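# Sort heavy parcels from cart into desk letter tray

## Task

Three identical-looking parcels sit on the cart's top tier; one or two of them are heavy and the others far lighter, which shows up as higher motor effort readings while a heavy one is held. Every heavy parcel must end up resting fully within the walls of the letter tray on the desk. Every light parcel must end up on the cart's top tier, within its rim. At the end the gripper must have released everything and the robot must have moved away, nothing may depend on the robot to stay in place, and the robot must not have fallen or be left leaning.

## Robot and tools

ROBOT. A Hello Robot Stretch 3 with a single arm: a two-wheeled base (0.33 m long, 0.34 m wide), a lift on a mast, and a telescoping arm pointing out to the robot's right, ending in a wrist (yaw, pitch, roll) and a gripper. The base cannot slide sideways, so reaching further forward or back means driving. Spinning in place pivots about the point between the drive wheels, 0.05 m behind the front edge; with the arm in and wrist folded the sweep radius is 0.28 m, but an unfolded level wrist reaches beyond that. Cameras: head_camera and nav_camera (both aimed by head_pan_rad and head_tilt_rad) and wrist_camera on the gripper.

FRAMES. Base frame: origin on the floor between the drive wheels, x forward, y left, z up. hand_pose is reported in it, at the point where closed fingertips meet. Odometry frame is the base frame at the start; heading is positive to the left, -3.142 to 3.142, and wheel odometry counts slip as motion.

execute_actions takes "actions", a list run in order (empty list = just report). Each action is {"robot": ..., "steps": n, "until": ...}; steps are control ticks at 30 per second, 1 to 450 (default 1); {"steps": n} alone waits. "robot" is one command object, a list of up to 8 commands run in sequence (items may be {"pause_s": s}, s at most 15), or {"stop": true} to brake everything and clear the queue. A command object can hold:
- "base": exactly one of {"translate_m": d} (a relative drive in metres from where the base is when that command begins, forward positive, |d| at most 1) or {"rotate_rad": d} (a relative turn in radians, counter-clockwise/left positive, |d| at most 3.2).
- "joints": absolute targets keyed by joint name; unnamed joints keep their previous target. Ranges: lift_m 0 to 1.1 (arm height, m); arm_m 0 to 0.52 (extension, m); wrist_yaw_rad -1.345 to 4.42 (0 along the arm, positive toward the front, 3.0 folded over the base); wrist_pitch_rad -1.57 to 0.451 (0 level, negative tips fingers down); wrist_roll_rad -2.911 to 2.911 (0 fingers side by side); gripper_m -0.089 to 0.179 (wider is higher; actual tip gap is smaller by about 0.007 near closed and 0.025 fully open, zero below 0.007); head_pan_rad -3.953 to 1.73 (0 ahead, positive left, -1.57 faces along the arm); head_tilt_rad -1.53 to 0.419 (negative down).
- "contact_limits": {"arm_m": effort percent 1 to 100}; the arm motion halts with contact_stop when its effort hits that level (negative sign when retracting). It holds until arm_m's next command.
Any invalid value rejects the entire call. New commands take effect immediately and override older queues. Queued items start only after the previous one ends "done" (or "off_target" for base and gripper); other endings drop the rest. "until" ends an action early when all listed conditions hold, e.g. {"robot": {"status": "ended"}} (nothing moving, queue not running), or field comparisons like {"lift_m": [">", 0.3]}; {"any": {"status": "ended"}} fires when any single motion ends.

zoom_image: {"camera": name, "region": [x0, y0, x1, y1]} in pixels of that camera's last image, top-left origin, at most 504x504. Image sizes: head_camera 896x504, nav_camera 672x504, wrist_camera 644x364.

finished_scene: {"scene": the current scene's number}. Irreversible; call only after all motion has ended and the goal holds without the robot.

RESULTS. Each reply is a snapshot plus one image per camera. base_status shows progress (moved of goal); joint_goals and joint_status per joint; status words: moving, done, off_target, contact_stop, time_out, stopped, not_commanded, torque_fault. measured_speeds are encoder rates. refusals, queue and queue_left describe rejected goals and the queue. on_its_own appears when the robot changed a goal itself, a joint is slack or off, a motor strains at rest, or base_tilt has drifted 3 degrees or more. motor_effort is percent of maximum per joint (bracket = peak since last reply), with fixed per-motor bias and noise; compare lift effort while holding each parcel to tell heavy from light. lidar_m gives 12 distances in 30-degree sectors starting straight ahead and going counter-clockwise, at 0.17 m height. wrist_depth_mm and head_depth_mm are 7x7 grids of median depth.

GRIPPER. Close to a value under the object's width to grip; open to at least 0.02 above the contact value to release. Readings and "done" do not prove a grasp; squeezing too hard lets the stall guard weaken the grip.

CAUTIONS. Fold or unfold the wrist only with lift_m between 0.32 and 0.95, wrist_pitch_rad -0.4 and roll near 0; once folded the lift may go down to 0.25. With yaw below -0.4 keep pitch at -0.5 or lower. Full base speed requires lift_m under 0.30, arm_m under 0.03, wrist_yaw_rad above 2.54. Pushing against something rigid with the gripper above about 0.45 m can tip the robot; raising contact limits or pushing again after a contact_stop makes that worse. Don't drive while gripping or pushing something fixed; if the base snags, reverse the last move in small steps, pull the gripper free, and lower lift_m to about 0.2 if still tipped. After contact_stop a lift or arm goes slack; heavy loads may sag. Wrist servos can cut out for 10 s under prolonged strain. Avoid drops, slams and hard pushes; objects may be nudged occasionally, so verify placements before finishing.

Each tool is called after "Emit:" as name(argument=value, ...) on one line, values as JSON.

## Session

I'll start by looking at the scene.

Emit:
execute_actions(actions=[])

Scene clock: 0.00 s.
robot.base_odometry: x=+0.000 y=+0.000 heading=+0.000 (m, m, rad; robot's odometry frame)
robot.turned_by_wheels: +0.000 (rad since the last result)
robot.turned_by_imu: +0.000 (rad since the last result)
robot.base_tilt: forward=+0.7 right=-0.8 (deg)
robot.lidar_m: 2.01 2.22 2.28 2.04 1.68 1.21 1.37 1.56 1.55 1.75 2.11 1.78
robot.head_depth_mm: 2026 2057 2092 2092 2043 2001 1915 / 2150 2186 2230 2255 2289 2310 2163 / 2255 2364 2387 2435 2447 2496 2180 / 2260 2559 2578 2614 2673 2687 2191 / 2219 2761 2823 2873 2930 2872 2201 / 2214 3000 3065 3098 3154 3075 2220 / 2195 2875 2907 2905 2924 2860 2236
robot.base_status: not_commanded
robot.joint_positions: lift_m=+0.506 arm_m=+0.001 wrist_yaw_rad=+2.800 wrist_pitch_rad=-0.420 wrist_roll_rad=-0.006 gripper_m=+0.037 head_pan_rad=-0.008 head_tilt_rad=+0.009
robot.joint_goals: lift_m=+0.506 arm_m=+0.001 wrist_yaw_rad=+2.800 wrist_pitch_rad=-0.420 wrist_roll_rad=-0.006 gripper_m=+0.037 head_pan_rad=-0.008 head_tilt_rad=+0.009
robot.joint_status: lift_m=not_commanded arm_m=not_commanded wrist_yaw_rad=not_commanded wrist_pitch_rad=not_commanded wrist_roll_rad=not_commanded gripper_m=not_commanded head_pan_rad=not_commanded head_tilt_rad=not_commanded
robot.measured_speeds: translate_m=+0.000 rotate_rad=+0.000 lift_m=+0.000 arm_m=+0.000 wrist_yaw_rad=+0.000 wrist_pitch_rad=+0.000 wrist_roll_rad=+0.000 head_pan_rad=+0.000 head_tilt_rad=+0.000
robot: refusals=0 queue=idle queue_left=0
robot.motor_effort: left_wheel=+0 right_wheel=+1 lift_m=+27 arm_m=-2 wrist_yaw_rad=+1 wrist_pitch_rad=+6 wrist_roll_rad=+0 gripper_m=+0 head_pan_rad=+0 head_tilt_rad=+2 (%)
robot.hand_pose: x=+0.0538 y=+0.0648 z=+0.5188 quat_wxyz=(+0.263, +0.704, +0.029, +0.659) (m; robot's base frame)
robot.wrist_depth_mm: - - - - - - - / - - - - - - - / - - - - - - - / - - - - - - - / 949 981 950 928 964 926 919 / 796 - 806 800 - 785 772 / 694 - 680 688 680 678 667
pictures: head_camera (sideways: a quarter turn clockwise sets it upright), nav_camera (sideways: a quarter turn counterclockwise sets it upright), wrist_camera
Images, in order (width x height): head_camera 896x504, nav_camera 672x504, wrist_camera 644x364.

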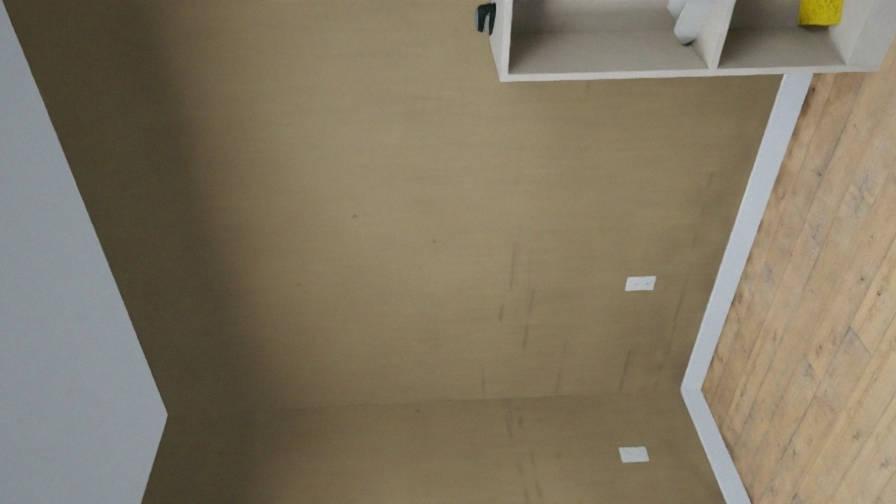

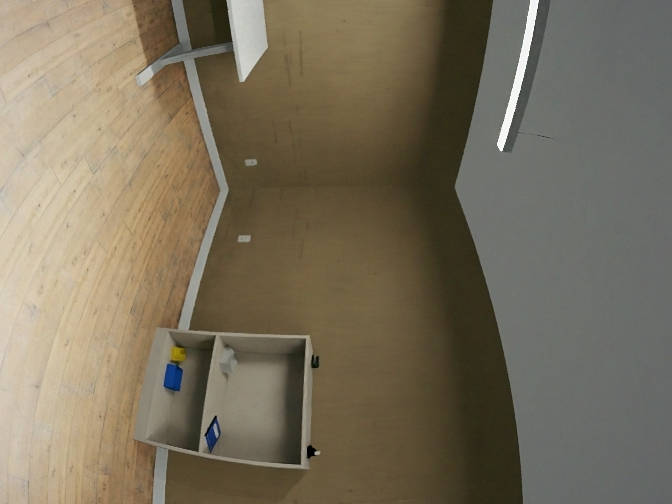

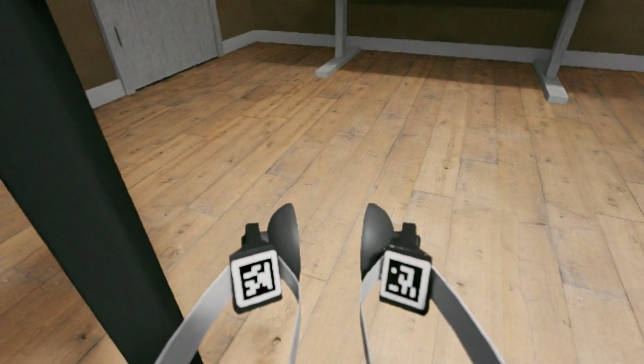

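Emit:
execute_actions(actions=[{"robot": {"joints": {"head_pan_rad": 1.3, "head_tilt_rad": -0.4}}, "steps": 150, "until": {"robot": {"status": "ended"}}}])

Scene clock: 13.43 s.
robot.base_odometry: x=+0.000 y=+0.000 heading=+0.000 (m, m, rad; robot's odometry frame)
robot.turned_by_wheels: +0.000 (rad since the last result)
robot.turned_by_imu: -0.001 (rad since the last result)
robot.base_tilt: forward=+0.8 right=-0.9 (deg)
robot.lidar_m: 2.00 2.21 2.28 2.04 1.68 1.21 1.37 1.55 1.55 1.75 2.11 1.78
robot.head_depth_mm: 2157 2302 2210 2605 2103 1660 1372 / 2236 2381 2252 2703 2118 1665 1382 / 2307 2485 2310 2623 2130 1674 1388 / 2403 2576 2772 2919 2118 1678 1390 / 2486 2698 2899 2942 2137 1684 1394 / 2536 2670 2848 2766 2144 1686 1399 / 2261 2320 2419 2521 2166 1693 1403
robot.base_status: not_commanded
robot.joint_positions: lift_m=+0.506 arm_m=+0.001 wrist_yaw_rad=+2.800 wrist_pitch_rad=-0.420 wrist_roll_rad=-0.006 gripper_m=+0.037 head_pan_rad=+1.293 head_tilt_rad=-0.395
robot.joint_goals: lift_m=+0.506 arm_m=+0.001 wrist_yaw_rad=+2.800 wrist_pitch_rad=-0.420 wrist_roll_rad=-0.006 gripper_m=+0.037 head_pan_rad=+1.300 head_tilt_rad=-0.400
robot.joint_status: lift_m=not_commanded arm_m=not_commanded wrist_yaw_rad=not_commanded wrist_pitch_rad=not_commanded wrist_roll_rad=not_commanded gripper_m=not_commanded head_pan_rad=done head_tilt_rad=done
robot.measured_speeds: translate_m=+0.000 rotate_rad=+0.000 lift_m=+0.000 arm_m=+0.000 wrist_yaw_rad=+0.000 wrist_pitch_rad=+0.000 wrist_roll_rad=+0.000 head_pan_rad=+0.000 head_tilt_rad=+0.000
robot: refusals=0 queue=done queue_left=0
robot.motor_effort: left_wheel=+0(0) right_wheel=+1(1) lift_m=+27(27) arm_m=-2(1) wrist_yaw_rad=+0(1) wrist_pitch_rad=+6(6) wrist_roll_rad=+0(0) gripper_m=+0(1) head_pan_rad=+2(25) head_tilt_rad=-3(21) (%)
robot.hand_pose: x=+0.0538 y=+0.0648 z=+0.5188 quat_wxyz=(+0.263, +0.704, +0.029, +0.659) (m; robot's base frame)
robot.wrist_depth_mm: - - - - - - - / - - - - - - - / - - - - - - - / - - - - - - - / 944 977 941 931 968 927 923 / 806 - 824 781 - 777 777 / 698 - 685 679 678 675 667
pictures: head_camera (sideways: a quarter turn clockwise sets it upright), nav_camera (sideways: a quarter turn counterclockwise sets it upright), wrist_camera
Images, in order (width x height): head_camera 896x504, nav_camera 672x504, wrist_camera 644x364.

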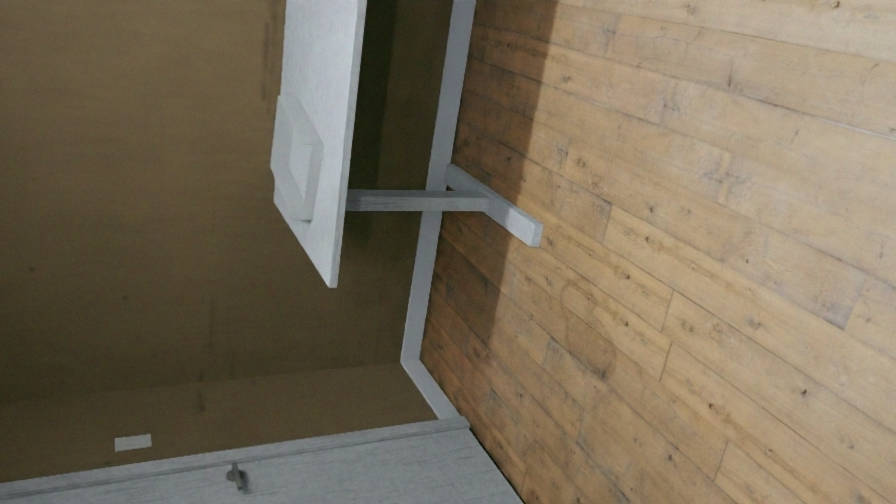

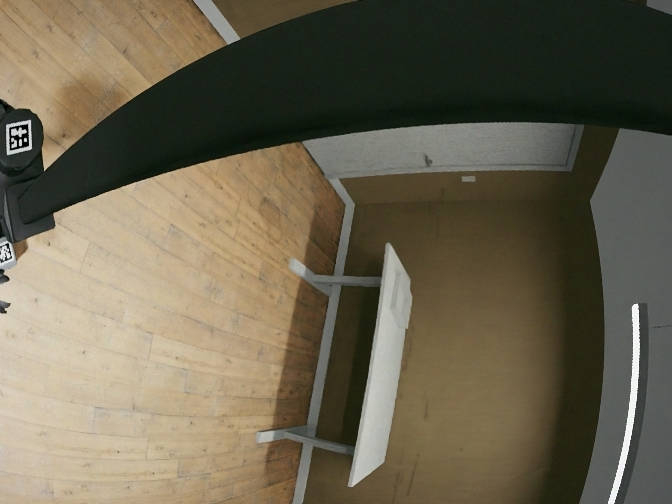

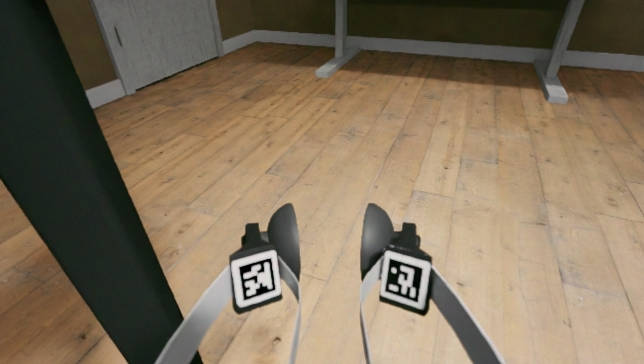

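Emit:
execute_actions(actions=[{"robot": {"joints": {"head_pan_rad": -1.5, "head_tilt_rad": -0.4}}, "steps": 150, "until": {"robot": {"status": "ended"}}}])

Emit:
execute_actions(actions=[{"robot": {"joints": {"head_pan_rad": -2.9, "head_tilt_rad": -0.4}}, "steps": 150, "until": {"robot": {"status": "ended"}}}])

Scene clock: 25.57 s.
robot.base_odometry: x=+0.000 y=+0.000 heading=+0.000 (m, m, rad; robot's odometry frame)
robot.turned_by_wheels: +0.000 (rad since the last result)
robot.turned_by_imu: -0.001 (rad since the last result)
robot.base_tilt: forward=+0.8 right=-0.9 (deg)
robot.lidar_m: 2.00 2.22 2.28 2.04 1.68 1.21 1.37 1.55 1.55 1.75 2.12 1.78
robot.head_depth_mm: 2032 2142 1676 1780 1914 1655 1376 / 2210 2332 1821 1941 2025 1664 1380 / 2352 2527 2743 2735 2119 1669 1381 / 2527 2701 2913 2941 2138 1674 1385 / 2386 2545 2704 2777 2140 1685 1391 / 2195 2317 2469 2590 2132 1687 1397 / 2021 2140 2276 2397 2170 1698 1396
robot.base_status: not_commanded
robot.joint_positions: lift_m=+0.506 arm_m=+0.001 wrist_yaw_rad=+2.800 wrist_pitch_rad=-0.420 wrist_roll_rad=-0.006 gripper_m=+0.037 head_pan_rad=-1.493 head_tilt_rad=-0.395
robot.joint_goals: lift_m=+0.506 arm_m=+0.001 wrist_yaw_rad=+2.800 wrist_pitch_rad=-0.420 wrist_roll_rad=-0.006 gripper_m=+0.037 head_pan_rad=-1.500 head_tilt_rad=-0.400
robot.joint_status: lift_m=not_commanded arm_m=not_commanded wrist_yaw_rad=not_commanded wrist_pitch_rad=not_commanded wrist_roll_rad=not_commanded gripper_m=not_commanded head_pan_rad=done head_tilt_rad=done
robot.measured_speeds: translate_m=+0.000 rotate_rad=+0.000 lift_m=+0.000 arm_m=+0.000 wrist_yaw_rad=+0.000 wrist_pitch_rad=+0.000 wrist_roll_rad=+0.000 head_pan_rad=+0.000 head_tilt_rad=+0.000
robot: refusals=0 queue=done queue_left=0
robot.motor_effort: left_wheel=+0(0) right_wheel=+0(0) lift_m=+27(27) arm_m=-2(1) wrist_yaw_rad=+1(1) wrist_pitch_rad=+6(6) wrist_roll_rad=+0(0) gripper_m=+0(0) head_pan_rad=-2(31) head_tilt_rad=-2(3) (%)
robot.hand_pose: x=+0.0538 y=+0.0648 z=+0.5188 quat_wxyz=(+0.263, +0.704, +0.029, +0.659) (m; robot's base frame)
robot.wrist_depth_mm: - - - - - - - / - - - - - - - / - - - - - - - / - - - - - - - / 944 965 960 951 959 947 918 / 806 - 805 793 - 783 773 / 699 - 694 678 681 670 670
pictures: head_camera (sideways: a quarter turn clockwise sets it upright), nav_camera (sideways: a quarter turn counterclockwise sets it upright), wrist_camera
Images, in order (width x height): head_camera 896x504, nav_camera 672x504, wrist_camera 644x364.

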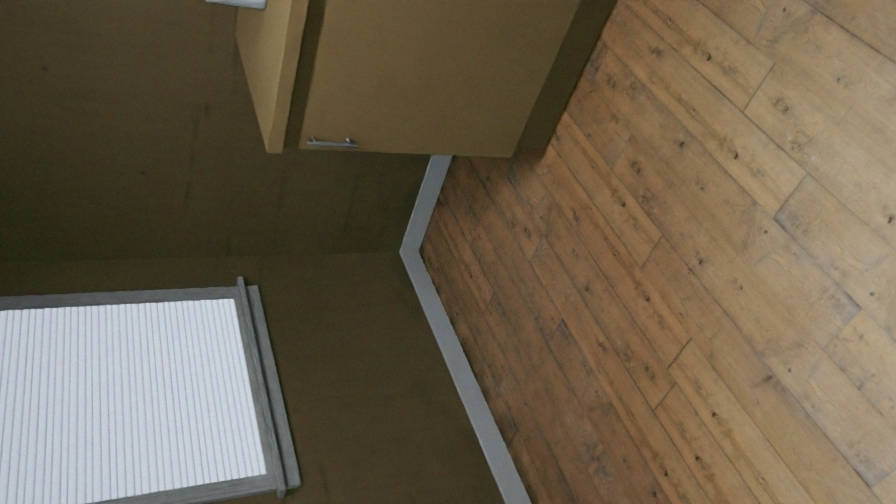

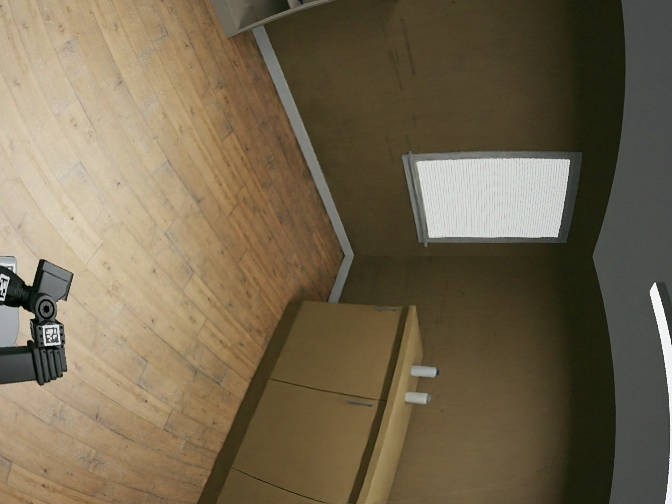

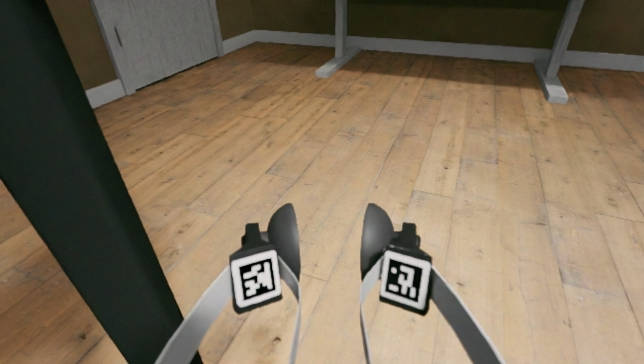

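Scene clock: 26.83 s.
robot.base_odometry: x=+0.000 y=+0.000 heading=+0.000 (m, m, rad; robot's odometry frame)
robot.turned_by_wheels: +0.000 (rad since the last result)
robot.turned_by_imu: +0.000 (rad since the last result)
robot.base_tilt: forward=+0.7 right=-0.9 (deg)
robot.lidar_m: 2.00 2.22 2.28 2.04 1.68 1.22 1.37 1.55 1.55 1.75 2.11 1.78
robot.head_depth_mm: 1770 1845 1966 2086 2092 1665 1379 / 1934 2046 2181 2354 2111 1670 1379 / 2127 2288 2455 2607 2122 1670 1388 / 2305 2480 2645 2766 2137 1676 1385 / 2187 2314 2474 2639 2132 1681 1386 / 2053 2176 2317 2413 1920 1696 1394 / 1948 2048 1566 1652 1762 1694 1404
robot.base_status: not_commanded
robot.joint_positions: lift_m=+0.506 arm_m=+0.001 wrist_yaw_rad=+2.800 wrist_pitch_rad=-0.420 wrist_roll_rad=-0.006 gripper_m=+0.037 head_pan_rad=-2.893 head_tilt_rad=-0.395
robot.joint_goals: lift_m=+0.506 arm_m=+0.001 wrist_yaw_rad=+2.800 wrist_pitch_rad=-0.420 wrist_roll_rad=-0.006 gripper_m=+0.037 head_pan_rad=-2.900 head_tilt_rad=-0.400
robot.joint_status: lift_m=not_commanded arm_m=not_commanded wrist_yaw_rad=not_commanded wrist_pitch_rad=not_commanded wrist_roll_rad=not_commanded gripper_m=not_commanded head_pan_rad=done head_tilt_rad=done
robot.measured_speeds: translate_m=+0.000 rotate_rad=+0.000 lift_m=+0.000 arm_m=+0.000 wrist_yaw_rad=+0.000 wrist_pitch_rad=+0.000 wrist_roll_rad=+0.000 head_pan_rad=+0.000 head_tilt_rad=+0.000
robot: refusals=0 queue=done queue_left=0
robot.motor_effort: left_wheel=+0(0) right_wheel=+1(1) lift_m=+27(27) arm_m=-1(2) wrist_yaw_rad=+0(0) wrist_pitch_rad=+6(6) wrist_roll_rad=+0(0) gripper_m=+0(0) head_pan_rad=-2(27) head_tilt_rad=-4(2) (%)
robot.hand_pose: x=+0.0538 y=+0.0648 z=+0.5188 quat_wxyz=(+0.263, +0.704, +0.029, +0.659) (m; robot's base frame)
robot.wrist_depth_mm: - - - - - - - / - - - - - - - / - - - - - - - / - - - - - - - / 943 985 924 947 969 927 914 / 808 - 815 795 - 789 774 / 696 - 680 674 679 679 665
pictures: head_camera (sideways: a quarter turn clockwise sets it upright), nav_camera (sideways: a quarter turn counterclockwise sets it upright), wrist_camera
Images, in order (width x height): head_camera 896x504, nav_camera 672x504, wrist_camera 644x364.

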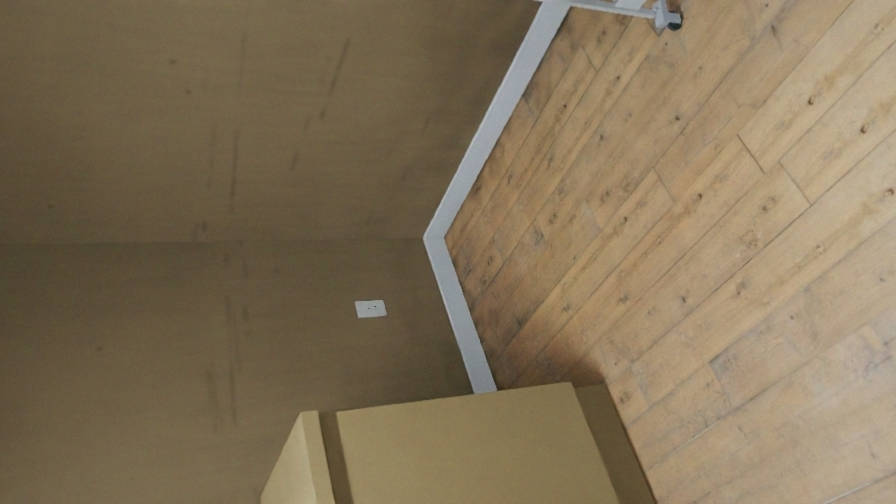

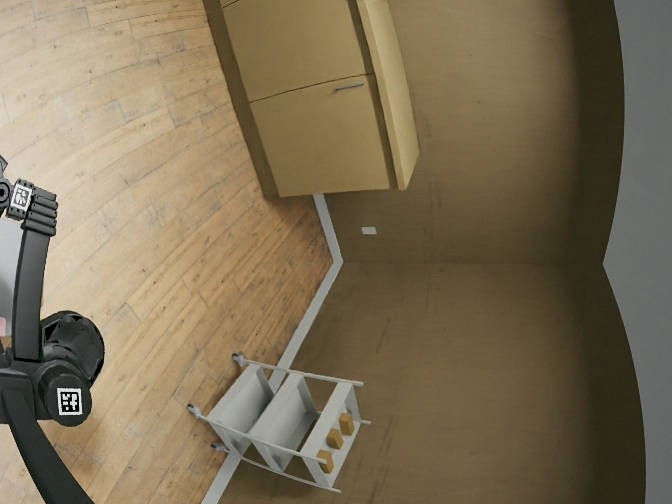

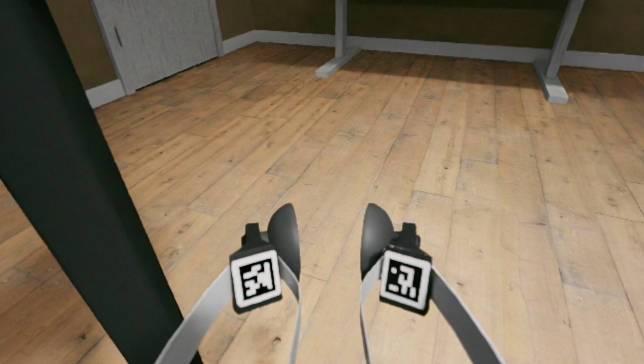

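Emit:
execute_actions(actions=[{"robot": {"joints": {"head_pan_rad": -3.45, "head_tilt_rad": -0.55}}, "steps": 150, "until": {"robot": {"status": "ended"}}}])

Scene clock: 34.20 s.
robot.base_odometry: x=+0.000 y=+0.000 heading=+0.000 (m, m, rad; robot's odometry frame)
robot.turned_by_wheels: +0.000 (rad since the last result)
robot.turned_by_imu: +0.000 (rad since the last result)
robot.base_tilt: forward=+0.7 right=-0.9 (deg)
robot.lidar_m: 2.00 2.22 2.28 2.03 1.68 1.22 1.37 1.55 1.55 1.76 2.11 1.79
robot.head_depth_mm: 1394 1521 1663 1839 1764 1463 1256 / 1440 1568 1720 1934 1773 1476 1259 / 1490 1626 1492 1686 1723 1476 1259 / 1544 1695 1574 1762 1723 1475 1260 / 1591 1765 1639 1830 1787 1483 1266 / 1652 1830 2048 2210 1789 1481 1266 / 1717 1921 2158 2268 1802 1489 1272
robot.base_status: not_commanded
robot.joint_positions: lift_m=+0.506 arm_m=+0.001 wrist_yaw_rad=+2.800 wrist_pitch_rad=-0.420 wrist_roll_rad=-0.006 gripper_m=+0.037 head_pan_rad=-3.443 head_tilt_rad=-0.543
robot.joint_goals: lift_m=+0.506 arm_m=+0.001 wrist_yaw_rad=+2.800 wrist_pitch_rad=-0.420 wrist_roll_rad=-0.006 gripper_m=+0.037 head_pan_rad=-3.450 head_tilt_rad=-0.550
robot.joint_status: lift_m=not_commanded arm_m=not_commanded wrist_yaw_rad=not_commanded wrist_pitch_rad=not_commanded wrist_roll_rad=not_commanded gripper_m=not_commanded head_pan_rad=done head_tilt_rad=done
robot.measured_speeds: translate_m=+0.000 rotate_rad=+0.000 lift_m=+0.000 arm_m=+0.000 wrist_yaw_rad=+0.000 wrist_pitch_rad=+0.000 wrist_roll_rad=+0.000 head_pan_rad=+0.000 head_tilt_rad=+0.000
robot: refusals=0 queue=done queue_left=0
robot.motor_effort: left_wheel=-1(0) right_wheel=+0(0) lift_m=+27(27) arm_m=-2(1) wrist_yaw_rad=+1(0) wrist_pitch_rad=+6(6) wrist_roll_rad=+0(0) gripper_m=+0(0) head_pan_rad=-2(22) head_tilt_rad=-2(15) (%)
robot.hand_pose: x=+0.0538 y=+0.0648 z=+0.5188 quat_wxyz=(+0.263, +0.704, +0.029, +0.659) (m; robot's base frame)
robot.wrist_depth_mm: - - - - - - - / - - - - - - - / - - - - - - - / - - - - - - - / 946 975 947 935 962 929 917 / 800 - 811 786 - 786 773 / 681 - 693 687 684 674 671
pictures: head_camera (sideways: a quarter turn clockwise sets it upright), nav_camera (sideways: a quarter turn counterclockwise sets it upright), wrist_camera
Images, in order (width x height): head_camera 896x504, nav_camera 672x504, wrist_camera 644x364.

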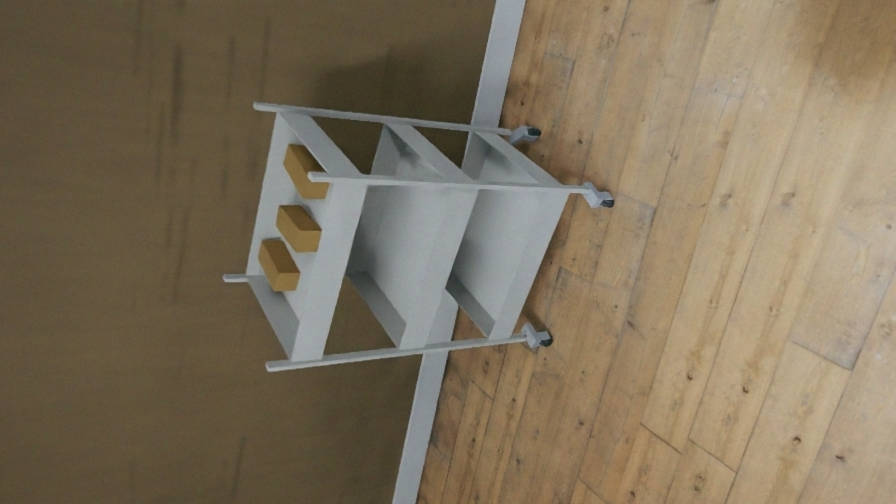

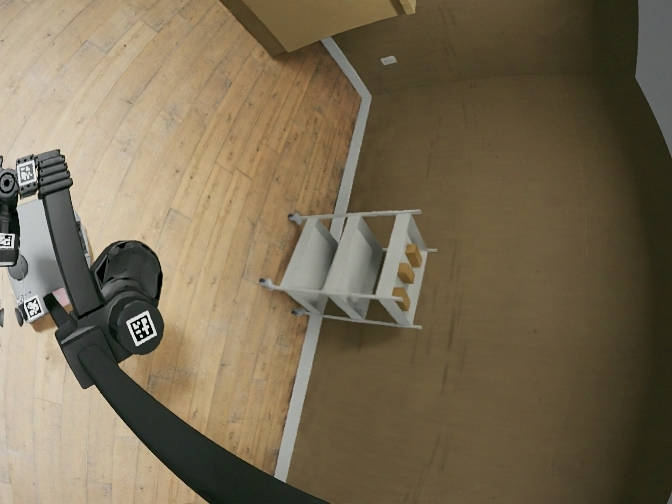

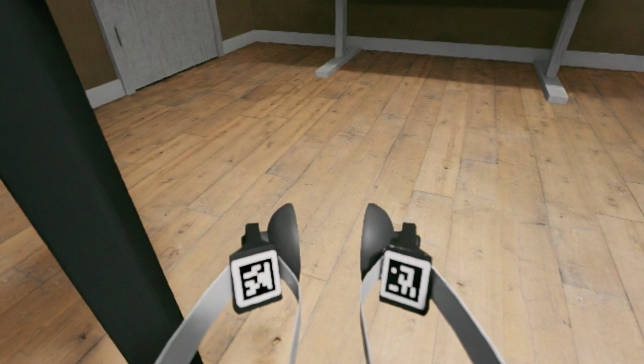

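Emit:
zoom_image(camera="head_camera", region=[200, 60, 650, 400])

Region (200, 60, 650, 400) of head_camera's 896x504 image, scaled by 1.120, with more detail than that image has; it fills the top 381 rows of this view, and the rest is white.

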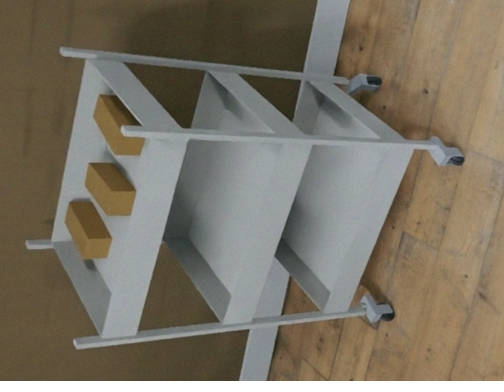

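Emit:
execute_actions(actions=[{"robot": [{"base": {"rotate_rad": -0.143}, "joints": {"lift_m": 0.28}}, {"base": {"translate_m": -0.99}, "joints": {"head_pan_rad": -3.7, "head_tilt_rad": -0.8}}], "steps": 450, "until": {"robot": {"status": "ended"}}}])

Scene clock: 161.90 s.
robot.base_odometry: x=-0.980 y=+0.141 heading=-0.143 (m, m, rad; robot's odometry frame)
robot.turned_by_wheels: -0.143 (rad since the last result)
robot.turned_by_imu: -0.146 (rad since the last result)
robot.base_tilt: forward=+0.8 right=-0.8 (deg)
robot.lidar_m: 2.92 3.00 2.70 1.14 0.38 0.38 0.43 1.24 1.01 1.05 1.52 2.70
robot.head_depth_mm: 749 858 962 819 - - 1128 / 747 854 956 783 719 918 - / 743 854 931 819 737 935 1162 / 744 850 929 768 737 935 - / 743 848 922 803 752 1078 - / 739 848 926 803 751 1080 1146 / 739 846 988 1124 751 1284 1148
robot.base_status: done (translate_m -0.9900 of -0.9900)
robot.joint_positions: lift_m=+0.280 arm_m=+0.001 wrist_yaw_rad=+2.800 wrist_pitch_rad=-0.420 wrist_roll_rad=-0.006 gripper_m=+0.037 head_pan_rad=-3.693 head_tilt_rad=-0.790
robot.joint_goals: lift_m=+0.280 arm_m=+0.001 wrist_yaw_rad=+2.800 wrist_pitch_rad=-0.420 wrist_roll_rad=-0.006 gripper_m=+0.037 head_pan_rad=-3.700 head_tilt_rad=-0.800
robot.joint_status: lift_m=done arm_m=not_commanded wrist_yaw_rad=not_commanded wrist_pitch_rad=not_commanded wrist_roll_rad=not_commanded gripper_m=not_commanded head_pan_rad=done head_tilt_rad=done
robot.measured_speeds: translate_m=+0.000 rotate_rad=+0.000 lift_m=+0.000 arm_m=+0.000 wrist_yaw_rad=+0.000 wrist_pitch_rad=+0.000 wrist_roll_rad=+0.000 head_pan_rad=+0.000 head_tilt_rad=+0.000
robot: refusals=0 queue=done queue_left=0
robot.motor_effort: left_wheel=+3(8) right_wheel=-3(11) lift_m=+16(28) arm_m=-1(1) wrist_yaw_rad=+0(1) wrist_pitch_rad=+6(6) wrist_roll_rad=+0(0) gripper_m=-1(1) head_pan_rad=-2(16) head_tilt_rad=-2(18) (%)
robot.hand_pose: x=+0.0538 y=+0.0648 z=+0.2927 quat_wxyz=(+0.263, +0.704, +0.029, +0.659) (m; robot's base frame)
robot.wrist_depth_mm: 907 - - - - - - / - - - - - - - / - 985 977 965 973 941 926 / - 752 750 736 741 735 717 / 371 627 600 603 616 591 588 / 511 - 531 509 - 502 497 / 463 - - 438 436 431 431
pictures: head_camera (sideways: a quarter turn clockwise sets it upright), nav_camera (sideways: a quarter turn counterclockwise sets it upright), wrist_camera
Images, in order (width x height): head_camera 896x504, nav_camera 672x504, wrist_camera 644x364.

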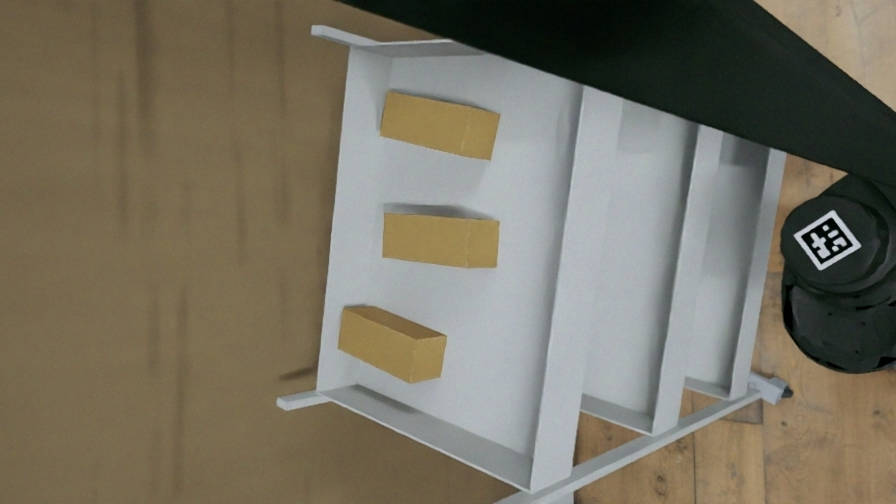

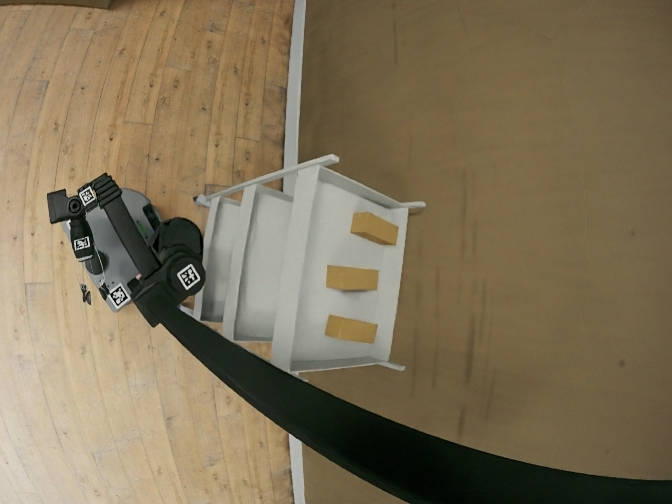

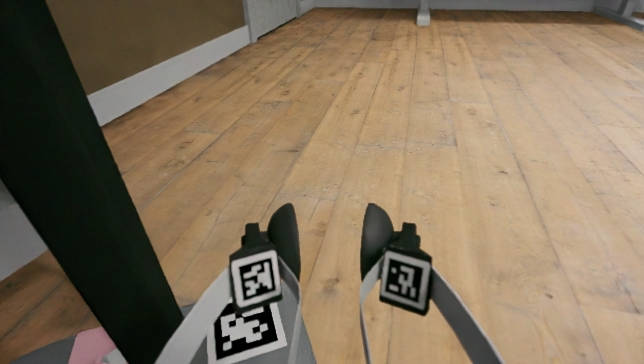

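Emit:
execute_actions(actions=[{"robot": {"base": {"rotate_rad": -2.307}, "joints": {"lift_m": 0.95, "head_pan_rad": -1.57, "head_tilt_rad": -0.8, "gripper_m": 0.11}}, "steps": 200, "until": {"robot": {"lift_m": [">", 0.4]}}}, {"robot": {"joints": {"wrist_yaw_rad": 1.4}}, "steps": 300, "until": {"robot": {"lift_m": [">", 0.86], "base_status": ["!=", "moving"]}}}, {"robot": {"joints": {"wrist_yaw_rad": 0.0, "wrist_pitch_rad": -1.5}}, "steps": 300, "until": {"robot": {"status": "ended"}}}])

Scene clock: 238.90 s.
robot.base_odometry: x=-0.980 y=+0.141 heading=-2.450 (m, m, rad; robot's odometry frame)
robot.turned_by_wheels: -2.307 (rad since the last result)
robot.turned_by_imu: -2.315 (rad since the last result)
robot.base_tilt: forward=+0.6 right=-0.8 (deg)
robot.lidar_m: 1.65 1.02 1.25 2.95 2.96 3.03 2.70 1.47 0.39 0.38 0.39 1.03
robot.head_depth_mm: 809 932 1068 - - - 1131 / 791 914 1064 - - - - / 774 890 965 - - - - / 757 867 943 819 - 918 1130 / 741 848 936 770 736 936 1111 / 725 826 919 805 722 936 1130 / 712 809 895 789 723 919 1129
robot.base_status: done (rotate_rad -2.3068 of -2.3070)
robot.joint_positions: lift_m=+0.950 arm_m=+0.001 wrist_yaw_rad=+0.003 wrist_pitch_rad=-1.494 wrist_roll_rad=-0.006 gripper_m=+0.110 head_pan_rad=-1.577 head_tilt_rad=-0.790
robot.joint_goals: lift_m=+0.950 arm_m=+0.001 wrist_yaw_rad=+0.000 wrist_pitch_rad=-1.500 wrist_roll_rad=-0.006 gripper_m=+0.110 head_pan_rad=-1.570 head_tilt_rad=-0.800
robot.joint_status: lift_m=done arm_m=not_commanded wrist_yaw_rad=done wrist_pitch_rad=done wrist_roll_rad=not_commanded gripper_m=done head_pan_rad=done head_tilt_rad=done
robot.measured_speeds: translate_m=+0.000 rotate_rad=+0.000 lift_m=+0.000 arm_m=+0.000 wrist_yaw_rad=+0.000 wrist_pitch_rad=+0.000 wrist_roll_rad=+0.000 head_pan_rad=+0.000 head_tilt_rad=+0.000
robot: refusals=0 queue=done queue_left=0
robot.motor_effort: left_wheel=+3(10) right_wheel=-4(10) lift_m=+37(39) arm_m=-2(1) wrist_yaw_rad=-4(3) wrist_pitch_rad=-3(7) wrist_roll_rad=+0(0) gripper_m=+0(97) head_pan_rad=+2(30) head_tilt_rad=-4(3) (%)
robot.hand_pose: x=-0.0216 y=-0.1420 z=+0.8309 quat_wxyz=(+0.521, +0.483, -0.516, -0.479) (m; robot's base frame)
robot.wrist_depth_mm: 987 579 579 574 845 964 953 / - - 991 990 989 973 988 / - - - 999 997 991 990 / - - - - - - - / - - - - - - - / - - - - - - - / - - - - - - -
pictures: head_camera (sideways: a quarter turn clockwise sets it upright), nav_camera (sideways: a quarter turn counterclockwise sets it upright), wrist_camera
Images, in order (width x height): head_camera 896x504, nav_camera 672x504, wrist_camera 644x364.

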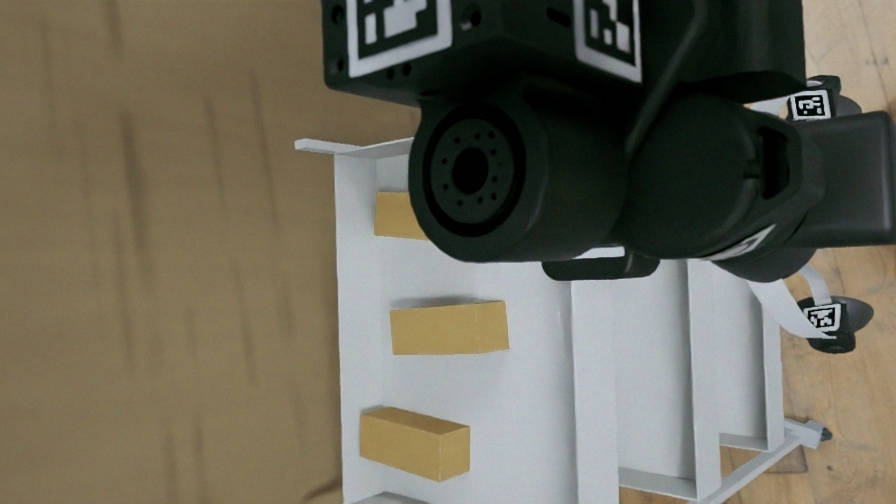

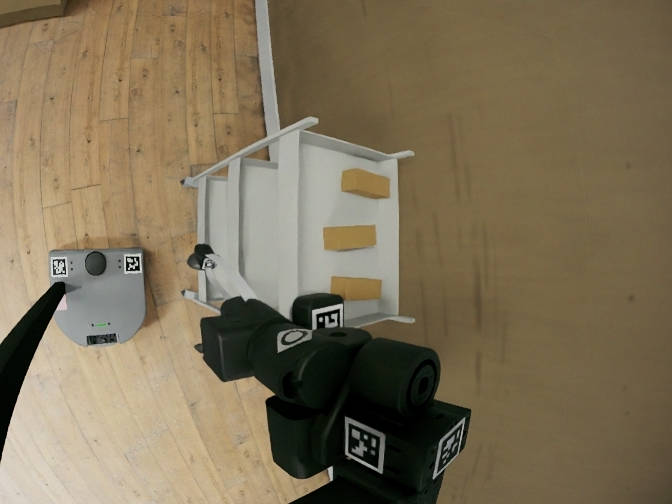

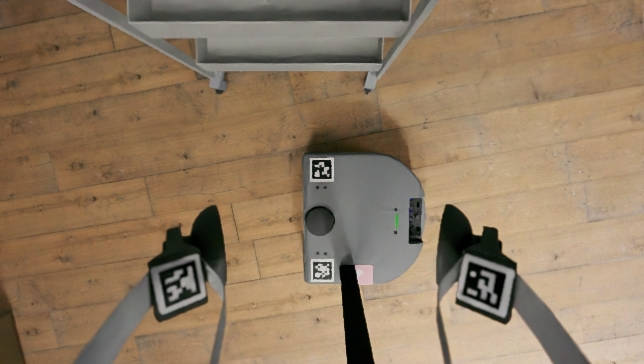

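Emit:
zoom_image(camera="head_camera", region=[300, 130, 620, 504])

Region (300, 130, 620, 504) of head_camera's 896x504 image, scaled by 1.348, with more detail than that image has; it fills the left 431 columns of this view, and the rest is white.

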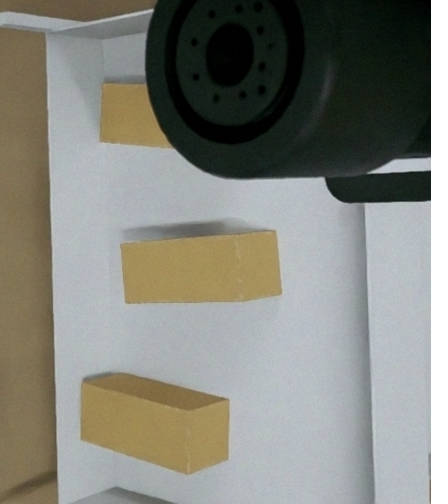

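Emit:
execute_actions(actions=[{"robot": {"base": {"translate_m": -0.025}, "joints": {"lift_m": 0.91, "arm_m": 0.455, "wrist_yaw_rad": -0.105, "gripper_m": 0.10}}, "steps": 300, "until": {"robot": {"status": "ended"}}}])

Scene clock: 324.70 s.
robot.base_odometry: x=-0.961 y=+0.157 heading=-2.450 (m, m, rad; robot's odometry frame)
robot.turned_by_wheels: +0.000 (rad since the last result)
robot.turned_by_imu: -0.001 (rad since the last result)
robot.base_tilt: forward=+0.7 right=-0.9 (deg)
robot.lidar_m: 1.67 1.04 1.27 2.94 2.96 2.98 2.67 1.48 0.38 0.37 0.39 1.03
robot.head_depth_mm: 804 - - 1413 1454 1281 1147 / - 928 1088 1322 1426 1287 1145 / - 905 1009 801 736 936 1131 / - - 896 776 736 932 1145 / 745 853 944 788 723 936 1127 / 731 831 922 803 721 938 1130 / 716 813 899 786 721 938 1132
robot.base_status: done (translate_m -0.0250 of -0.0250)
robot.joint_positions: lift_m=+0.910 arm_m=+0.455 wrist_yaw_rad=-0.104 wrist_pitch_rad=-1.496 wrist_roll_rad=-0.006 gripper_m=+0.100 head_pan_rad=-1.577 head_tilt_rad=-0.790
robot.joint_goals: lift_m=+0.910 arm_m=+0.455 wrist_yaw_rad=-0.105 wrist_pitch_rad=-1.500 wrist_roll_rad=-0.006 gripper_m=+0.100 head_pan_rad=-1.570 head_tilt_rad=-0.800
robot.joint_status: lift_m=done arm_m=done wrist_yaw_rad=done wrist_pitch_rad=done wrist_roll_rad=not_commanded gripper_m=done head_pan_rad=done head_tilt_rad=done
robot.measured_speeds: translate_m=+0.000 rotate_rad=+0.000 lift_m=+0.000 arm_m=+0.000 wrist_yaw_rad=+0.000 wrist_pitch_rad=+0.000 wrist_roll_rad=+0.000 head_pan_rad=+0.000 head_tilt_rad=+0.000
robot: refusals=0 queue=done queue_left=0
robot.motor_effort: left_wheel=+3(7) right_wheel=-4(8) lift_m=+16(34) arm_m=+0(0) wrist_yaw_rad=-1(3) wrist_pitch_rad=-2(3) wrist_roll_rad=+0(0) gripper_m=-1(55) head_pan_rad=+3(2) head_tilt_rad=-3(4) (%)
robot.hand_pose: x=-0.0211 y=-0.5949 z=+0.7919 quat_wxyz=(+0.495, +0.455, -0.541, -0.506) (m; robot's base frame)
robot.wrist_depth_mm: 373 425 508 611 718 212 911 / 439 286 285 283 280 945 939 / 291 293 289 287 284 937 938 / 283 296 293 241 291 966 966 / 279 300 298 245 297 979 994 / 312 310 304 252 303 997 - / 317 314 310 309 307 - -
pictures: head_camera (sideways: a quarter turn clockwise sets it upright), nav_camera (sideways: a quarter turn counterclockwise sets it upright), wrist_camera
Images, in order (width x height): head_camera 896x504, nav_camera 672x504, wrist_camera 644x364.

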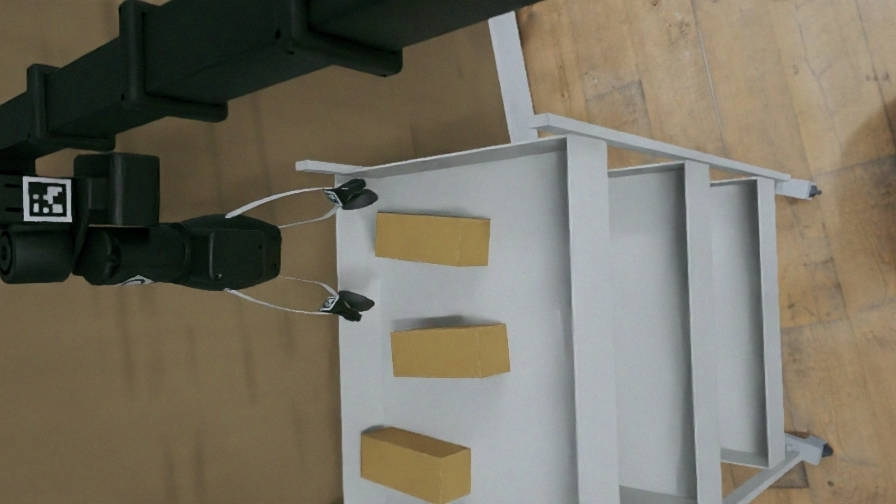

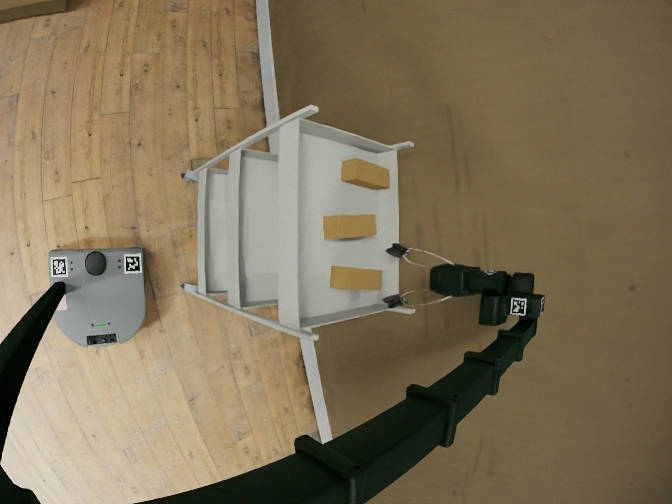

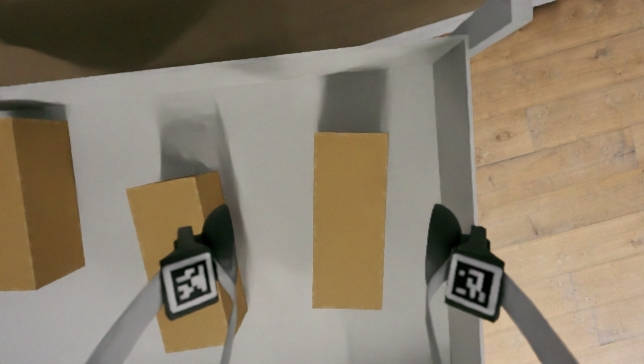

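Emit:
execute_actions(actions=[{"robot": [{"base": {"translate_m": -0.013}, "joints": {"arm_m": 0.443, "lift_m": 0.88}}, {"joints": {"lift_m": 0.812}}], "steps": 300, "until": {"robot": {"status": "ended"}}}])

Scene clock: 383.97 s.
robot.base_odometry: x=-0.951 y=+0.165 heading=-2.450 (m, m, rad; robot's odometry frame)
robot.turned_by_wheels: +0.000 (rad since the last result)
robot.turned_by_imu: -0.001 (rad since the last result)
robot.base_tilt: forward=+0.7 right=-1.0 (deg)
robot.lidar_m: 1.68 1.05 1.29 2.94 2.95 2.97 2.66 1.48 0.38 0.37 0.39 1.03
robot.head_depth_mm: 814 944 1098 - - 1261 1125 / 797 894 - 1352 1423 1280 1146 / 776 - 1012 819 723 943 1133 / 761 840 892 778 737 935 1143 / 747 850 945 803 722 936 1132 / 731 833 924 789 723 935 1134 / 718 814 900 789 723 937 1121
robot.base_status: done (translate_m -0.0130 of -0.0130)
robot.joint_positions: lift_m=+0.812 arm_m=+0.443 wrist_yaw_rad=-0.104 wrist_pitch_rad=-1.496 wrist_roll_rad=-0.006 gripper_m=+0.100 head_pan_rad=-1.577 head_tilt_rad=-0.790
robot.joint_goals: lift_m=+0.812 arm_m=+0.443 wrist_yaw_rad=-0.105 wrist_pitch_rad=-1.500 wrist_roll_rad=-0.006 gripper_m=+0.100 head_pan_rad=-1.570 head_tilt_rad=-0.800
robot.joint_status: lift_m=done arm_m=done wrist_yaw_rad=done wrist_pitch_rad=done wrist_roll_rad=not_commanded gripper_m=done head_pan_rad=done head_tilt_rad=done
robot.measured_speeds: translate_m=+0.000 rotate_rad=+0.000 lift_m=+0.000 arm_m=+0.000 wrist_yaw_rad=+0.000 wrist_pitch_rad=+0.000 wrist_roll_rad=+0.000 head_pan_rad=+0.000 head_tilt_rad=+0.000
robot: refusals=0 queue=done queue_left=0
robot.motor_effort: left_wheel=+4(4) right_wheel=-4(9) lift_m=+16(17) arm_m=-3(3) wrist_yaw_rad=-2(2) wrist_pitch_rad=-2(2) wrist_roll_rad=+0(0) gripper_m=+0(0) head_pan_rad=+3(2) head_tilt_rad=-4(4) (%)
robot.hand_pose: x=-0.0211 y=-0.5834 z=+0.6939 quat_wxyz=(+0.495, +0.455, -0.541, -0.506) (m; robot's base frame)
robot.wrist_depth_mm: 159 168 181 183 183 139 822 / 190 189 187 187 185 143 829 / 193 192 190 138 188 148 837 / 152 194 194 140 191 152 861 / 146 182 197 143 194 147 882 / 148 164 201 145 197 138 886 / 151 181 205 148 202 182 920
pictures: head_camera (sideways: a quarter turn clockwise sets it upright), nav_camera (sideways: a quarter turn counterclockwise sets it upright), wrist_camera
Images, in order (width x height): head_camera 896x504, nav_camera 672x504, wrist_camera 644x364.

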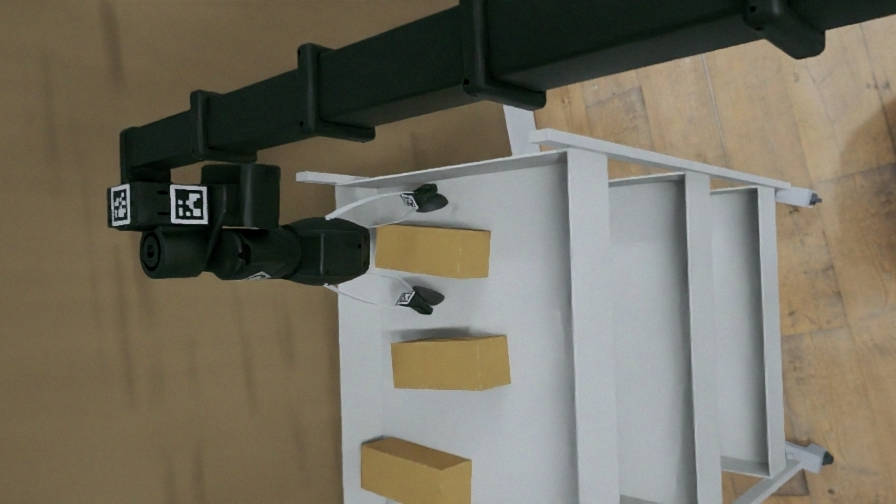

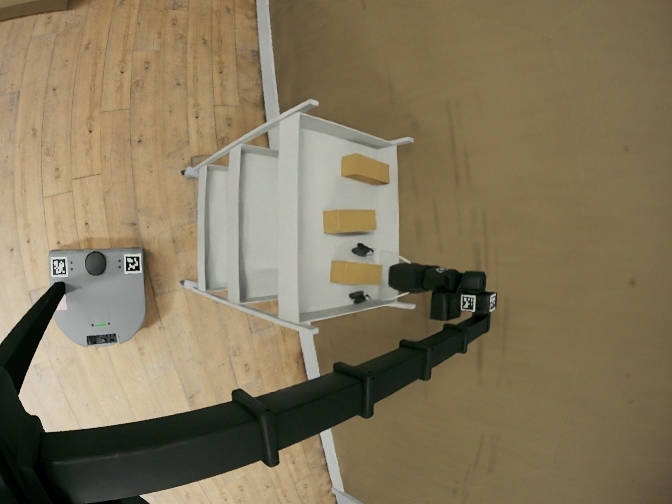

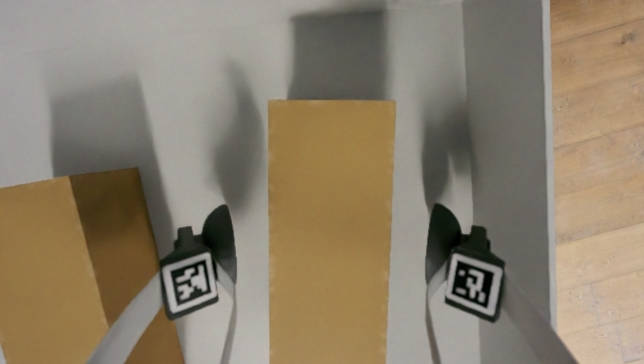

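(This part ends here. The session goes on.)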